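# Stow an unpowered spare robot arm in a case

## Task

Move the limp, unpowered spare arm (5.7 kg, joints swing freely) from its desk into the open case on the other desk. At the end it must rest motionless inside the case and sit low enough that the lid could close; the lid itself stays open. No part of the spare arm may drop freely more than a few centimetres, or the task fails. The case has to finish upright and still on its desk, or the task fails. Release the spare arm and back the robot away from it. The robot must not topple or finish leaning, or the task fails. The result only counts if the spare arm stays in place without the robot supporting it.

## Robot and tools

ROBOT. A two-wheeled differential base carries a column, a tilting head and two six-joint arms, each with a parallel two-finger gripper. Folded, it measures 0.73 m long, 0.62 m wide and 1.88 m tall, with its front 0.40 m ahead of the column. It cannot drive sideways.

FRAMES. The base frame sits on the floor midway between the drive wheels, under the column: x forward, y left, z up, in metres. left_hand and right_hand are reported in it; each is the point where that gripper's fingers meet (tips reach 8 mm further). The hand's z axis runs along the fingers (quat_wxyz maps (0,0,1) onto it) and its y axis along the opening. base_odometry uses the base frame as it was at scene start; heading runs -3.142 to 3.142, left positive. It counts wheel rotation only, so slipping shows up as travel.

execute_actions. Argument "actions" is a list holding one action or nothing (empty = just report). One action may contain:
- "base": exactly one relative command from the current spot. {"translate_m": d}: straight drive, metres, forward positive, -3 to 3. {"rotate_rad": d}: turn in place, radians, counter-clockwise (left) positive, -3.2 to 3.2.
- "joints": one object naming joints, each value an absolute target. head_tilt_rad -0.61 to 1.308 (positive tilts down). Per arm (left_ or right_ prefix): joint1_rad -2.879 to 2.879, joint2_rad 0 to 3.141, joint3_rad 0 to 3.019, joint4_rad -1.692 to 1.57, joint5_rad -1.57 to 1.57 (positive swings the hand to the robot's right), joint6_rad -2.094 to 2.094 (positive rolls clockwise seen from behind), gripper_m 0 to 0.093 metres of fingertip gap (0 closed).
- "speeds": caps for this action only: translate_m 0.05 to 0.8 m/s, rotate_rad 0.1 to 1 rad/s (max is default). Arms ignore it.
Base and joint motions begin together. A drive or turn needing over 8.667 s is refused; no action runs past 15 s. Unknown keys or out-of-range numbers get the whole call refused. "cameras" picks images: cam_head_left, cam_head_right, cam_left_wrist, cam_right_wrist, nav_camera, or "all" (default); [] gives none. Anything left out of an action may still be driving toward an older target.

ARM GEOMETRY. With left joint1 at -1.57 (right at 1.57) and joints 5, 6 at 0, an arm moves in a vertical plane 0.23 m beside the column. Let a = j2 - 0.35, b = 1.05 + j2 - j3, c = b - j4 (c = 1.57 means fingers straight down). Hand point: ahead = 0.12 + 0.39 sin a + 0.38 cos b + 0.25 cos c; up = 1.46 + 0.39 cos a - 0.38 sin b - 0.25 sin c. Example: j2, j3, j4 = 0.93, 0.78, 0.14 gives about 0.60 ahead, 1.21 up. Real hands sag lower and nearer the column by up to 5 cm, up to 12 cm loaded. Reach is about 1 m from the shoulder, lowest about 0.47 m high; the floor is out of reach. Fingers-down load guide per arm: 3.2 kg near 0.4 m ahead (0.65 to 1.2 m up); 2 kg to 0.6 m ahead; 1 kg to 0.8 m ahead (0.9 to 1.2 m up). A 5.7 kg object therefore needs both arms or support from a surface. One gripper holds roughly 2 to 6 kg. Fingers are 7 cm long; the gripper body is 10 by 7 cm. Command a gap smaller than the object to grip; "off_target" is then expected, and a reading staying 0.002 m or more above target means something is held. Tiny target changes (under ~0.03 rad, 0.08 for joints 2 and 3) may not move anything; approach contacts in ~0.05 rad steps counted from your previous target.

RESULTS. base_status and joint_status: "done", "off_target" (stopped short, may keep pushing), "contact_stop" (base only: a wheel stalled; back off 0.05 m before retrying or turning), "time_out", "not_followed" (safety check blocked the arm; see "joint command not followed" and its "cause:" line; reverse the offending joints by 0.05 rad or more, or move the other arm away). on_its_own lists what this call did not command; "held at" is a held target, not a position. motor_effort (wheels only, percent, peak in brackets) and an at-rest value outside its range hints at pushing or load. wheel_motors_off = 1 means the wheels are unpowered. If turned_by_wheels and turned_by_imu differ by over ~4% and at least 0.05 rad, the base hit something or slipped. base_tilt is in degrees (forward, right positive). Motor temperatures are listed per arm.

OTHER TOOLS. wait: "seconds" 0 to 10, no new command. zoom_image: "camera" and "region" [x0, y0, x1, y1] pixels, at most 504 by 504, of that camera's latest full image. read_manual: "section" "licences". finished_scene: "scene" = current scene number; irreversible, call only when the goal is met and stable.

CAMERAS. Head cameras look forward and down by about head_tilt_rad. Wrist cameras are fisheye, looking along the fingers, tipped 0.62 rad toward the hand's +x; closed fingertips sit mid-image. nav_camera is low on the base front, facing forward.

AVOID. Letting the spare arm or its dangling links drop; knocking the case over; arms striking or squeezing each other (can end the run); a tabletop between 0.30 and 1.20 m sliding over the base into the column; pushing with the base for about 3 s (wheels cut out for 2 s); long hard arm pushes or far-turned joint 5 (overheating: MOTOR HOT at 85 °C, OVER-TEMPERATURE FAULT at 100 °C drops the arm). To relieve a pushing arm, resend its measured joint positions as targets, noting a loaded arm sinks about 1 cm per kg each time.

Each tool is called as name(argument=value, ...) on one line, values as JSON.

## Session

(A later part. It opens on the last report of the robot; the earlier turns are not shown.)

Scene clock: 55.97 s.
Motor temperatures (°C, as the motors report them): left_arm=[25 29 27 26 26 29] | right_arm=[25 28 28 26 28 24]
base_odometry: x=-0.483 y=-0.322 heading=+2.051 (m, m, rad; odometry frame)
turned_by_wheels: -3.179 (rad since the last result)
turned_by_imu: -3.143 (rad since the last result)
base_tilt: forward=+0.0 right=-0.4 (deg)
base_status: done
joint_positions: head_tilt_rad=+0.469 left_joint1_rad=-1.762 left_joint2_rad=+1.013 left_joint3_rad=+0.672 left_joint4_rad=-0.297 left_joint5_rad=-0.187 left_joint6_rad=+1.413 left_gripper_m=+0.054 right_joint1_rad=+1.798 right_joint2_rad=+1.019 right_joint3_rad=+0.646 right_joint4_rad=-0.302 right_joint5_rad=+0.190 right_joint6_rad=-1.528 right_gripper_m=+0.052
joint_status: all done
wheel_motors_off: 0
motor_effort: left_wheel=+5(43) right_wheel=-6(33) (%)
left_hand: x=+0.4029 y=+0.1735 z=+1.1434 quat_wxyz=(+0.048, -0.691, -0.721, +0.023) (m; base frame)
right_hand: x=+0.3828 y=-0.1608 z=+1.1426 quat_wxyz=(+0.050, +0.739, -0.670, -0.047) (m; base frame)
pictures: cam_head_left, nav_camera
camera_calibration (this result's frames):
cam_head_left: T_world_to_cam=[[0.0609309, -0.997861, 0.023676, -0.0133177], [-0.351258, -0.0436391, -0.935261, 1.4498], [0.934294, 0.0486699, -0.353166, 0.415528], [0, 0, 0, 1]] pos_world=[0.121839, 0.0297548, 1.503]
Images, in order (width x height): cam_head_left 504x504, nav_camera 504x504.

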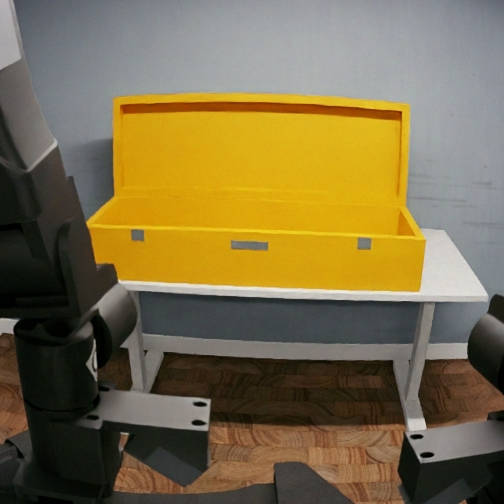

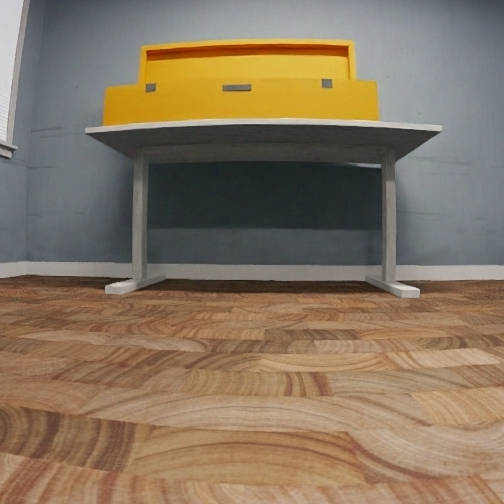

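execute_actions(actions=[{"base":{"rotate_rad":0.1},"speeds":{"rotate_rad":0.3}}], cameras=[])

execute_actions(actions=[{"base":{"translate_m":1.08},"speeds":{"translate_m":0.3}}], cameras=[])

execute_actions(actions=[{"base":{"rotate_rad":-0.1},"speeds":{"rotate_rad":0.3},"joints":{"head_tilt_rad":0.75}}], cameras=["cam_head_left","nav_camera"])

Scene clock: 58.83 s.
Motor temperatures (°C, as the motors report them): left_arm=[25 29 27 26 26 30] | right_arm=[25 28 28 26 28 24]
base_odometry: x=-0.483 y=-0.322 heading=+2.151 (m, m, rad; odometry frame)
turned_by_wheels: +0.099 (rad since the last result)
turned_by_imu: +0.098 (rad since the last result)
base_tilt: forward=+0.0 right=-0.3 (deg)
base_status: done
joint_positions: head_tilt_rad=+0.469 left_joint1_rad=-1.761 left_joint2_rad=+1.013 left_joint3_rad=+0.672 left_joint4_rad=-0.297 left_joint5_rad=-0.188 left_joint6_rad=+1.412 left_gripper_m=+0.054 right_joint1_rad=+1.800 right_joint2_rad=+1.019 right_joint3_rad=+0.648 right_joint4_rad=-0.302 right_joint5_rad=+0.191 right_joint6_rad=-1.528 right_gripper_m=+0.052
joint_status: not commanded
wheel_motors_off: 0
motor_effort: left_wheel=-4(19) right_wheel=+5(27) (%)
left_hand: x=+0.4029 y=+0.1740 z=+1.1433 quat_wxyz=(+0.048, -0.690, -0.722, +0.022) (m; base frame)
right_hand: x=+0.3835 y=-0.1602 z=+1.1427 quat_wxyz=(+0.049, +0.740, -0.669, -0.047) (m; base frame)
pictures: none
No camera images: the call's "cameras" was empty. Leave "cameras" out to get every camera's image.

Scene clock: 63.63 s.
Motor temperatures (°C, as the motors report them): left_arm=[25 29 27 26 26 30] | right_arm=[25 28 28 26 28 24]
base_odometry: x=-1.074 y=+0.582 heading=+2.149 (m, m, rad; odometry frame)
turned_by_wheels: -0.002 (rad since the last result)
turned_by_imu: -0.001 (rad since the last result)
base_tilt: forward=-0.1 right=-0.2 (deg)
base_status: done
joint_positions: head_tilt_rad=+0.468 left_joint1_rad=-1.761 left_joint2_rad=+1.013 left_joint3_rad=+0.684 left_joint4_rad=-0.297 left_joint5_rad=-0.190 left_joint6_rad=+1.417 left_gripper_m=+0.054 right_joint1_rad=+1.798 right_joint2_rad=+1.019 right_joint3_rad=+0.657 right_joint4_rad=-0.298 right_joint5_rad=+0.190 right_joint6_rad=-1.530 right_gripper_m=+0.052
joint_status: not commanded
wheel_motors_off: 0
motor_effort: left_wheel=-2(42) right_wheel=+2(56) (%)
left_hand: x=+0.4100 y=+0.1737 z=+1.1438 quat_wxyz=(+0.045, -0.691, -0.721, +0.018) (m; base frame)
right_hand: x=+0.3904 y=-0.1601 z=+1.1428 quat_wxyz=(+0.044, +0.739, -0.670, -0.042) (m; base frame)
pictures: none
No camera images: the call's "cameras" was empty. Leave "cameras" out to get every camera's image.

Scene clock: 64.67 s.
Motor temperatures (°C, as the motors report them): left_arm=[25 29 27 26 26 30] | right_arm=[25 28 28 26 28 24]
base_odometry: x=-1.074 y=+0.582 heading=+2.050 (m, m, rad; odometry frame)
turned_by_wheels: -0.099 (rad since the last result)
turned_by_imu: -0.097 (rad since the last result)
base_tilt: forward=+0.0 right=-0.2 (deg)
base_status: done
joint_positions: head_tilt_rad=+0.752 left_joint1_rad=-1.762 left_joint2_rad=+1.013 left_joint3_rad=+0.682 left_joint4_rad=-0.297 left_joint5_rad=-0.188 left_joint6_rad=+1.415 left_gripper_m=+0.054 right_joint1_rad=+1.796 right_joint2_rad=+1.019 right_joint3_rad=+0.656 right_joint4_rad=-0.298 right_joint5_rad=+0.189 right_joint6_rad=-1.531 right_gripper_m=+0.052
joint_status: all done
wheel_motors_off: 0
motor_effort: left_wheel=+1(34) right_wheel=+0(44) (%)
left_hand: x=+0.4090 y=+0.1732 z=+1.1437 quat_wxyz=(+0.044, -0.691, -0.721, +0.020) (m; base frame)
right_hand: x=+0.3897 y=-0.1608 z=+1.1426 quat_wxyz=(+0.045, +0.740, -0.670, -0.042) (m; base frame)
pictures: cam_head_left, nav_camera
camera_calibration (this result's frames):
cam_head_left: T_world_to_cam=[[0.0651226, -0.997861, 0.0056728, 0.0141977], [-0.599026, -0.0436391, -0.79954, 1.25317], [0.798077, 0.0486699, -0.600586, 0.803366], [0, 0, 0, 1]] pos_world=[0.10861, 0.0297548, 1.48437]
Images, in order (width x height): cam_head_left 504x504, nav_camera 504x504.

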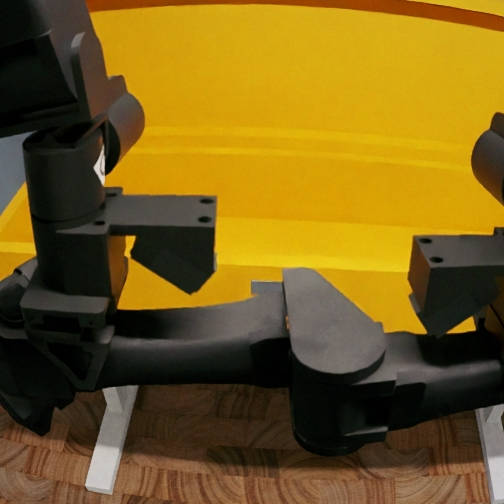

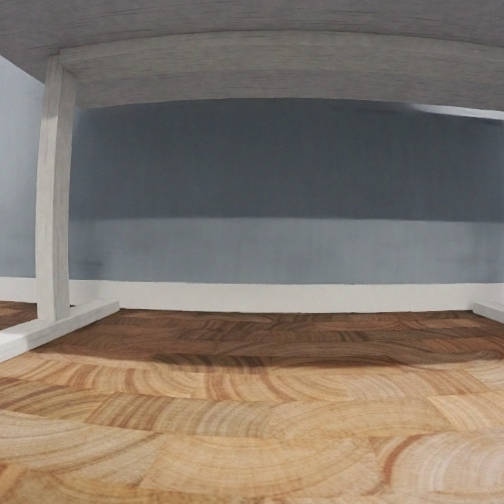

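execute_actions(actions=[{"base":{"translate_m":0.63},"speeds":{"translate_m":0.12},"joints":{"head_tilt_rad":1.2}}], cameras=[])

execute_actions(actions=[{"joints":{"left_joint2_rad":1.45,"left_joint3_rad":0.82,"left_joint4_rad":0.12,"right_joint2_rad":1.45,"right_joint3_rad":0.82,"right_joint4_rad":0.12,"left_joint1_rad":-1.73,"right_joint1_rad":1.76}}], cameras=["cam_head_left","cam_head_right","cam_right_wrist"])

Scene clock: 72.93 s.
Motor temperatures (°C, as the motors report them): left_arm=[25 30 27 26 26 30] | right_arm=[25 28 28 26 28 24]
base_odometry: x=-1.365 y=+1.141 heading=+2.050 (m, m, rad; odometry frame)
turned_by_wheels: -0.001 (rad since the last result)
turned_by_imu: -0.001 (rad since the last result)
base_tilt: forward=-0.1 right=-0.3 (deg)
base_status: done
joint_positions: head_tilt_rad=+1.198 left_joint1_rad=-1.762 left_joint2_rad=+1.014 left_joint3_rad=+0.683 left_joint4_rad=-0.297 left_joint5_rad=-0.190 left_joint6_rad=+1.415 left_gripper_m=+0.054 right_joint1_rad=+1.797 right_joint2_rad=+1.019 right_joint3_rad=+0.657 right_joint4_rad=-0.299 right_joint5_rad=+0.190 right_joint6_rad=-1.530 right_gripper_m=+0.052
joint_status: all done
wheel_motors_off: 0
motor_effort: left_wheel=-1(33) right_wheel=+0(48) (%)
left_hand: x=+0.4089 y=+0.1733 z=+1.1436 quat_wxyz=(+0.045, -0.691, -0.721, +0.019) (m; base frame)
right_hand: x=+0.3898 y=-0.1605 z=+1.1427 quat_wxyz=(+0.045, +0.740, -0.670, -0.043) (m; base frame)
pictures: none
No camera images: the call's "cameras" was empty. Leave "cameras" out to get every camera's image.

Scene clock: 74.67 s.
Motor temperatures (°C, as the motors report them): left_arm=[25 30 27 26 26 30] | right_arm=[25 28 28 26 28 24]
base_odometry: x=-1.365 y=+1.141 heading=+2.050 (m, m, rad; odometry frame)
turned_by_wheels: +0.000 (rad since the last result)
turned_by_imu: +0.000 (rad since the last result)
base_tilt: forward=+0.1 right=-0.3 (deg)
base_status: not commanded
joint_positions: head_tilt_rad=+1.198 left_joint1_rad=-1.708 left_joint2_rad=+1.565 left_joint3_rad=+0.858 left_joint4_rad=+0.117 left_joint5_rad=-0.154 left_joint6_rad=+1.448 left_gripper_m=+0.054 right_joint1_rad=+1.737 right_joint2_rad=+1.579 right_joint3_rad=+0.836 right_joint4_rad=+0.117 right_joint5_rad=+0.167 right_joint6_rad=-1.565 right_gripper_m=+0.052
joint_status: all done
wheel_motors_off: 0
motor_effort: left_wheel=-1(6) right_wheel=+2(4) (%)
left_hand: x=+0.3987 y=+0.1709 z=+0.9718 quat_wxyz=(+0.034, -0.690, -0.723, +0.006) (m; base frame)
right_hand: x=+0.3771 y=-0.1588 z=+0.9715 quat_wxyz=(+0.043, +0.738, -0.673, -0.024) (m; base frame)
pictures: cam_head_left, cam_head_right, cam_right_wrist
camera_calibration (this result's frames):
cam_head_left: T_world_to_cam=[[0.0612049, -0.997861, -0.0229585, 0.0584858], [-0.885206, -0.0436391, -0.463148, 0.749439], [0.461155, 0.0486699, -0.885984, 1.25972], [0, 0, 0, 1]] pos_world=[0.0788997, 0.0297548, 1.46454]
cam_head_right: T_world_to_cam=[[0.0666684, -0.99737, -0.0284199, 0.00554275], [-0.895151, -0.0472051, -0.443257, 0.718452], [0.44075, 0.0549913, -0.895944, 1.27921], [0, 0, 0, 1]] pos_world=[0.0789435, -0.0309024, 1.46471]
cam_right_wrist: T_world_to_cam=[[0.991937, 0.0898408, -0.0893844, -0.272532], [0.125857, -0.781066, 0.611634, -0.763911], [-0.0148653, -0.617952, -0.786075, 0.792492], [0, 0, 0, 1]] pos_world=[0.378259, -0.0824581, 1.06583]
Images, in order (width x height): cam_head_left 504x504, cam_head_right 504x504, cam_right_wrist 616x616.

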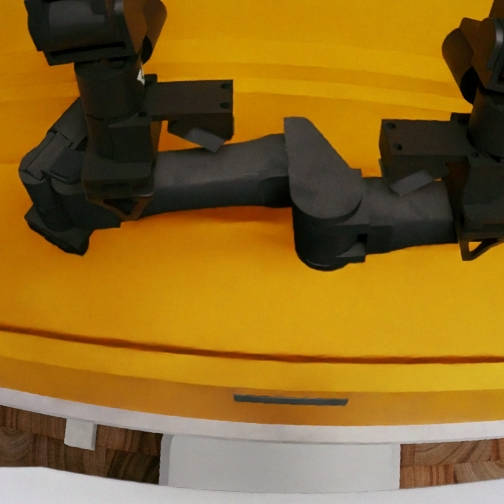

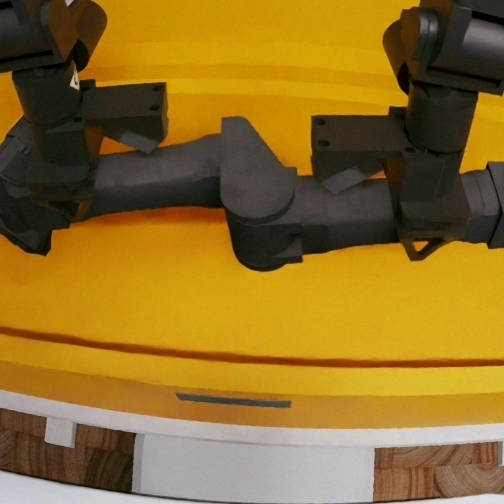

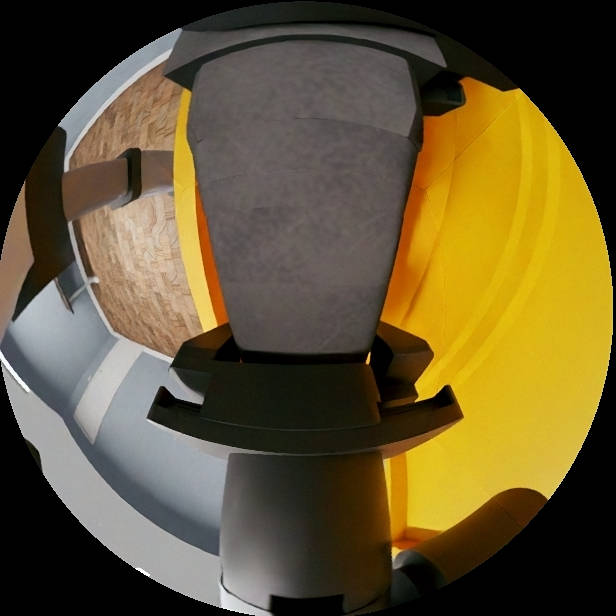

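execute_actions(actions=[{"joints":{"left_joint2_rad":1.75,"left_joint3_rad":1.08,"left_joint4_rad":0.17,"right_joint2_rad":1.75,"right_joint3_rad":1.08,"right_joint4_rad":0.17,"left_joint1_rad":-1.7,"right_joint1_rad":1.73}}], cameras=["cam_head_left"])

execute_actions(actions=[{"joints":{"left_joint2_rad":2.0,"left_joint3_rad":1.27,"left_joint4_rad":0.22,"right_joint2_rad":2.0,"right_joint3_rad":1.27,"right_joint4_rad":0.22,"left_joint1_rad":-1.68,"right_joint1_rad":1.71}}], cameras=["cam_head_left","cam_head_right"])

Scene clock: 77.67 s.
Motor temperatures (°C, as the motors report them): left_arm=[25 30 27 26 26 30] | right_arm=[25 28 28 26 28 24]
base_odometry: x=-1.365 y=+1.141 heading=+2.050 (m, m, rad; odometry frame)
turned_by_wheels: +0.000 (rad since the last result)
turned_by_imu: -0.001 (rad since the last result)
base_tilt: forward=+0.0 right=-0.2 (deg)
base_status: not commanded
joint_positions: head_tilt_rad=+1.198 left_joint1_rad=-1.697 left_joint2_rad=+1.724 left_joint3_rad=+1.076 left_joint4_rad=+0.140 left_joint5_rad=-0.193 left_joint6_rad=+1.502 left_gripper_m=+0.054 right_joint1_rad=+1.715 right_joint2_rad=+1.850 right_joint3_rad=+1.120 right_joint4_rad=+0.184 right_joint5_rad=+0.143 right_joint6_rad=-1.545 right_gripper_m=+0.052
joint_status: all done
wheel_motors_off: 0
motor_effort: left_wheel=-2(6) right_wheel=+2(3) (%)
left_hand: x=+0.4574 y=+0.1740 z=+0.9093 quat_wxyz=(+0.020, -0.703, -0.709, -0.038) (m; base frame)
right_hand: x=+0.4223 y=-0.1512 z=+0.8670 quat_wxyz=(+0.012, +0.724, -0.689, +0.001) (m; base frame)
pictures: cam_head_left
camera_calibration (this result's frames):
cam_head_left: T_world_to_cam=[[0.0612043, -0.997861, -0.0229602, 0.0584883], [-0.885218, -0.0436391, -0.463124, 0.749403], [0.461132, 0.0486699, -0.885996, 1.25974], [0, 0, 0, 1]] pos_world=[0.0788977, 0.0297548, 1.46454]
Images, in order (width x height): cam_head_left 504x504.

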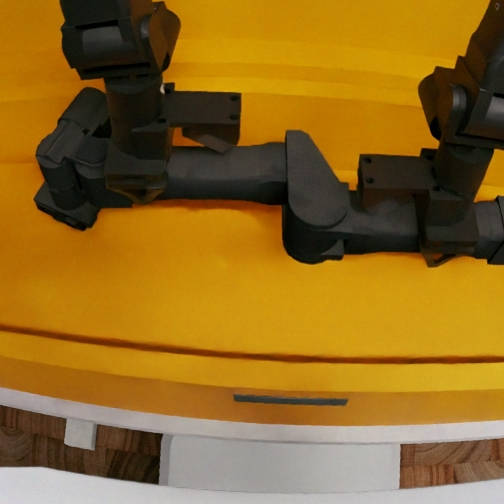

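Scene clock: 79.53 s.
Motor temperatures (°C, as the motors report them): left_arm=[25 30 27 26 26 30] | right_arm=[25 28 28 26 29 24]
base_odometry: x=-1.365 y=+1.141 heading=+2.050 (m, m, rad; odometry frame)
turned_by_wheels: +0.000 (rad since the last result)
turned_by_imu: +0.000 (rad since the last result)
base_tilt: forward=-0.1 right=-0.2 (deg)
base_status: not commanded
joint_positions: head_tilt_rad=+1.198 left_joint1_rad=-1.687 left_joint2_rad=+2.076 left_joint3_rad=+1.295 left_joint4_rad=+0.227 left_joint5_rad=-0.139 left_joint6_rad=+1.447 left_gripper_m=+0.054 right_joint1_rad=+1.699 right_joint2_rad=+2.063 right_joint3_rad=+1.262 right_joint4_rad=+0.216 right_joint5_rad=+0.189 right_joint6_rad=-1.594 right_gripper_m=+0.052
joint_status: all done
wheel_motors_off: 0
motor_effort: left_wheel=+1(9) right_wheel=+1(13) (%)
left_hand: x=+0.3978 y=+0.1622 z=+0.7836 quat_wxyz=(+0.023, -0.685, -0.729, -0.006) (m; base frame)
right_hand: x=+0.3836 y=-0.1641 z=+0.7920 quat_wxyz=(+0.048, +0.740, -0.671, +0.008) (m; base frame)
pictures: cam_head_left, cam_head_right
camera_calibration (this result's frames):
cam_head_left: T_world_to_cam=[[0.0611991, -0.997861, -0.022974, 0.0585099], [-0.885323, -0.0436391, -0.462924, 0.7491], [0.460931, 0.0486699, -0.8861, 1.25991], [0, 0, 0, 1]] pos_world=[0.0788807, 0.0297548, 1.46453]
cam_head_right: T_world_to_cam=[[0.0666612, -0.99737, -0.0284367, 0.00556906], [-0.895263, -0.0472051, -0.443031, 0.718109], [0.440523, 0.0549913, -0.896055, 1.27939], [0, 0, 0, 1]] pos_world=[0.0789245, -0.0309024, 1.46471]
Images, in order (width x height): cam_head_left 504x504, cam_head_right 504x504.

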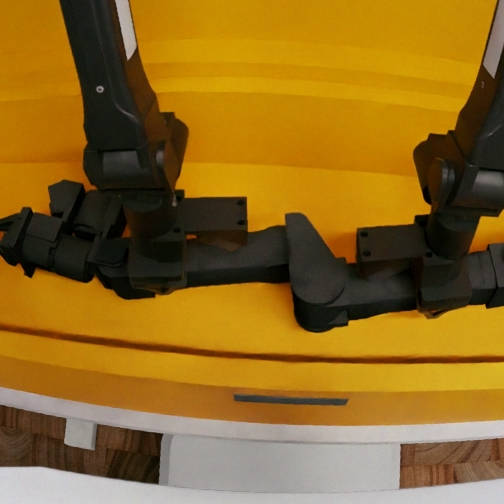

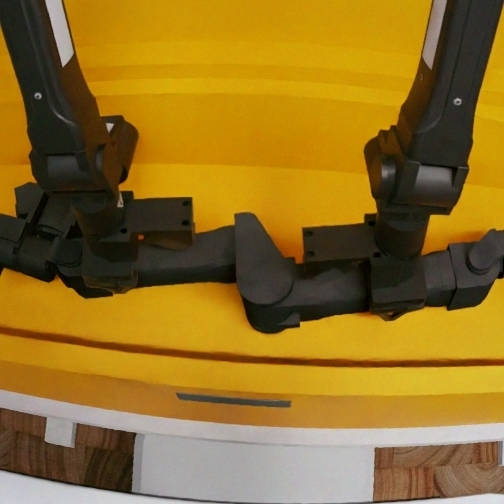

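It propped, then flipped out flat; now at the floor. Release.

execute_actions(actions=[{"joints":{"left_gripper_m":0.085,"right_gripper_m":0.085}}], cameras=[])

execute_actions(actions=[{"joints":{"left_joint2_rad":1.3,"left_joint3_rad":0.72,"left_joint4_rad":0.05,"right_joint2_rad":1.3,"right_joint3_rad":0.72,"right_joint4_rad":0.05}}], cameras=[])

execute_actions(actions=[{"base":{"translate_m":-0.75},"joints":{"head_tilt_rad":0.7,"left_joint1_rad":-1.4,"right_joint1_rad":1.4}}], cameras=["cam_head_left","cam_head_right"])

Scene clock: 82.40 s.
Motor temperatures (°C, as the motors report them): left_arm=[25 30 27 26 26 30] | right_arm=[25 28 28 26 29 24]
base_odometry: x=-1.365 y=+1.141 heading=+2.050 (m, m, rad; odometry frame)
turned_by_wheels: +0.000 (rad since the last result)
turned_by_imu: -0.001 (rad since the last result)
base_tilt: forward=+0.0 right=-0.2 (deg)
base_status: not commanded
joint_positions: head_tilt_rad=+1.198 left_joint1_rad=-1.686 left_joint2_rad=+2.038 left_joint3_rad=+1.269 left_joint4_rad=+0.223 left_joint5_rad=-0.165 left_joint6_rad=+1.546 left_gripper_m=+0.085 right_joint1_rad=+1.700 right_joint2_rad=+2.053 right_joint3_rad=+1.259 right_joint4_rad=+0.214 right_joint5_rad=+0.171 right_joint6_rad=-1.580 right_gripper_m=+0.085
joint_status: all done
wheel_motors_off: 0
motor_effort: left_wheel=+1(2) right_wheel=+1(2) (%)
left_hand: x=+0.4068 y=+0.1678 z=+0.7971 quat_wxyz=(+0.029, -0.719, -0.694, -0.018) (m; base frame)
right_hand: x=+0.3882 y=-0.1608 z=+0.7948 quat_wxyz=(+0.039, +0.735, -0.677, +0.004) (m; base frame)
pictures: none
No camera images: the call's "cameras" was empty. Leave "cameras" out to get every camera's image.

Scene clock: 83.70 s.
Motor temperatures (°C, as the motors report them): left_arm=[25 30 27 26 26 30] | right_arm=[25 28 28 26 28 24]
base_odometry: x=-1.365 y=+1.141 heading=+2.050 (m, m, rad; odometry frame)
turned_by_wheels: +0.000 (rad since the last result)
turned_by_imu: +0.000 (rad since the last result)
base_tilt: forward=+0.0 right=-0.2 (deg)
base_status: not commanded
joint_positions: head_tilt_rad=+1.198 left_joint1_rad=-1.686 left_joint2_rad=+1.302 left_joint3_rad=+0.724 left_joint4_rad=+0.059 left_joint5_rad=-0.166 left_joint6_rad=+1.557 left_gripper_m=+0.085 right_joint1_rad=+1.702 right_joint2_rad=+1.306 right_joint3_rad=+0.724 right_joint4_rad=+0.057 right_joint5_rad=+0.171 right_joint6_rad=-1.580 right_gripper_m=+0.085
joint_status: all done
wheel_motors_off: 0
motor_effort: left_wheel=+0(1) right_wheel=+0(2) (%)
left_hand: x=+0.4185 y=+0.1932 z=+1.0533 quat_wxyz=(+0.020, -0.722, -0.691, -0.027) (m; base frame)
right_hand: x=+0.4163 y=-0.1869 z=+1.0528 quat_wxyz=(+0.019, +0.732, -0.680, +0.022) (m; base frame)
pictures: none
No camera images: the call's "cameras" was empty. Leave "cameras" out to get every camera's image.

Scene clock: 86.53 s.
Motor temperatures (°C, as the motors report them): left_arm=[25 30 27 26 26 29] | right_arm=[25 28 27 26 28 24]
base_odometry: x=-1.019 y=+0.475 heading=+2.049 (m, m, rad; odometry frame)
turned_by_wheels: +0.000 (rad since the last result)
turned_by_imu: -0.002 (rad since the last result)
base_tilt: forward=+0.0 right=-0.3 (deg)
base_status: done
joint_positions: head_tilt_rad=+0.716 left_joint1_rad=-1.391 left_joint2_rad=+1.302 left_joint3_rad=+0.718 left_joint4_rad=+0.059 left_joint5_rad=-0.169 left_joint6_rad=+1.558 left_gripper_m=+0.085 right_joint1_rad=+1.394 right_joint2_rad=+1.306 right_joint3_rad=+0.717 right_joint4_rad=+0.056 right_joint5_rad=+0.171 right_joint6_rad=-1.580 right_gripper_m=+0.085
joint_status: all done
wheel_motors_off: 0
motor_effort: left_wheel=+0(31) right_wheel=+0(45) (%)
left_hand: x=+0.4079 y=+0.3451 z=+1.0649 quat_wxyz=(+0.117, -0.661, -0.733, -0.112) (m; base frame)
right_hand: x=+0.4053 y=-0.3449 z=+1.0639 quat_wxyz=(+0.120, +0.669, -0.725, +0.107) (m; base frame)
pictures: cam_head_left, cam_head_right
camera_calibration (this result's frames):
cam_head_left: T_world_to_cam=[[0.0648761, -0.997861, 0.0080138, 0.0106048], [-0.569851, -0.0436391, -0.820589, 1.28413], [0.819183, 0.0486699, -0.571463, 0.757461], [0, 0, 0, 1]] pos_world=[0.110575, 0.0297548, 1.48652]
cam_head_right: T_world_to_cam=[[0.0722482, -0.99737, 0.00570562, -0.0472895], [-0.58788, -0.0472051, -0.80757, 1.26413], [0.805715, 0.0549913, -0.589744, 0.789411], [0, 0, 0, 1]] pos_world=[0.110533, -0.0309024, 1.48669]
Images, in order (width x height): cam_head_left 504x504, cam_head_right 504x504.

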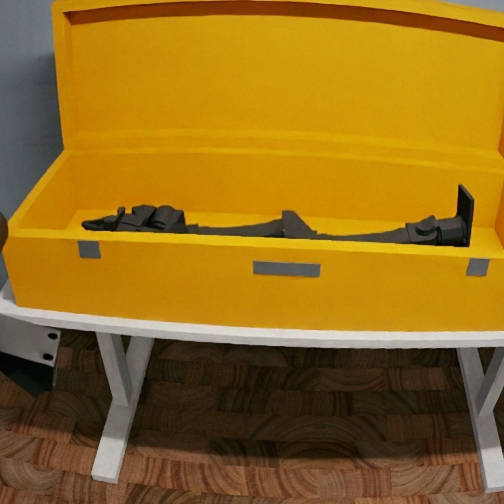

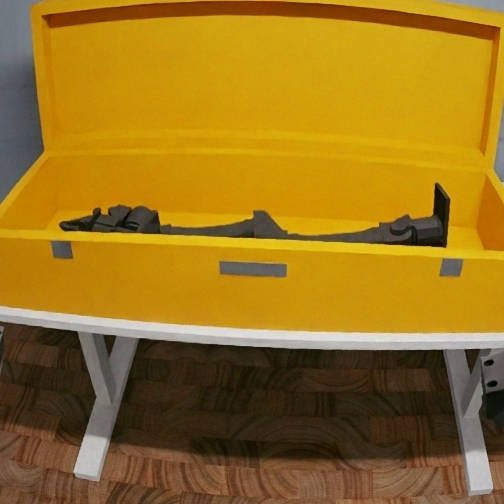

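finished_scene(scene=2)

The scene is finished: the task was done.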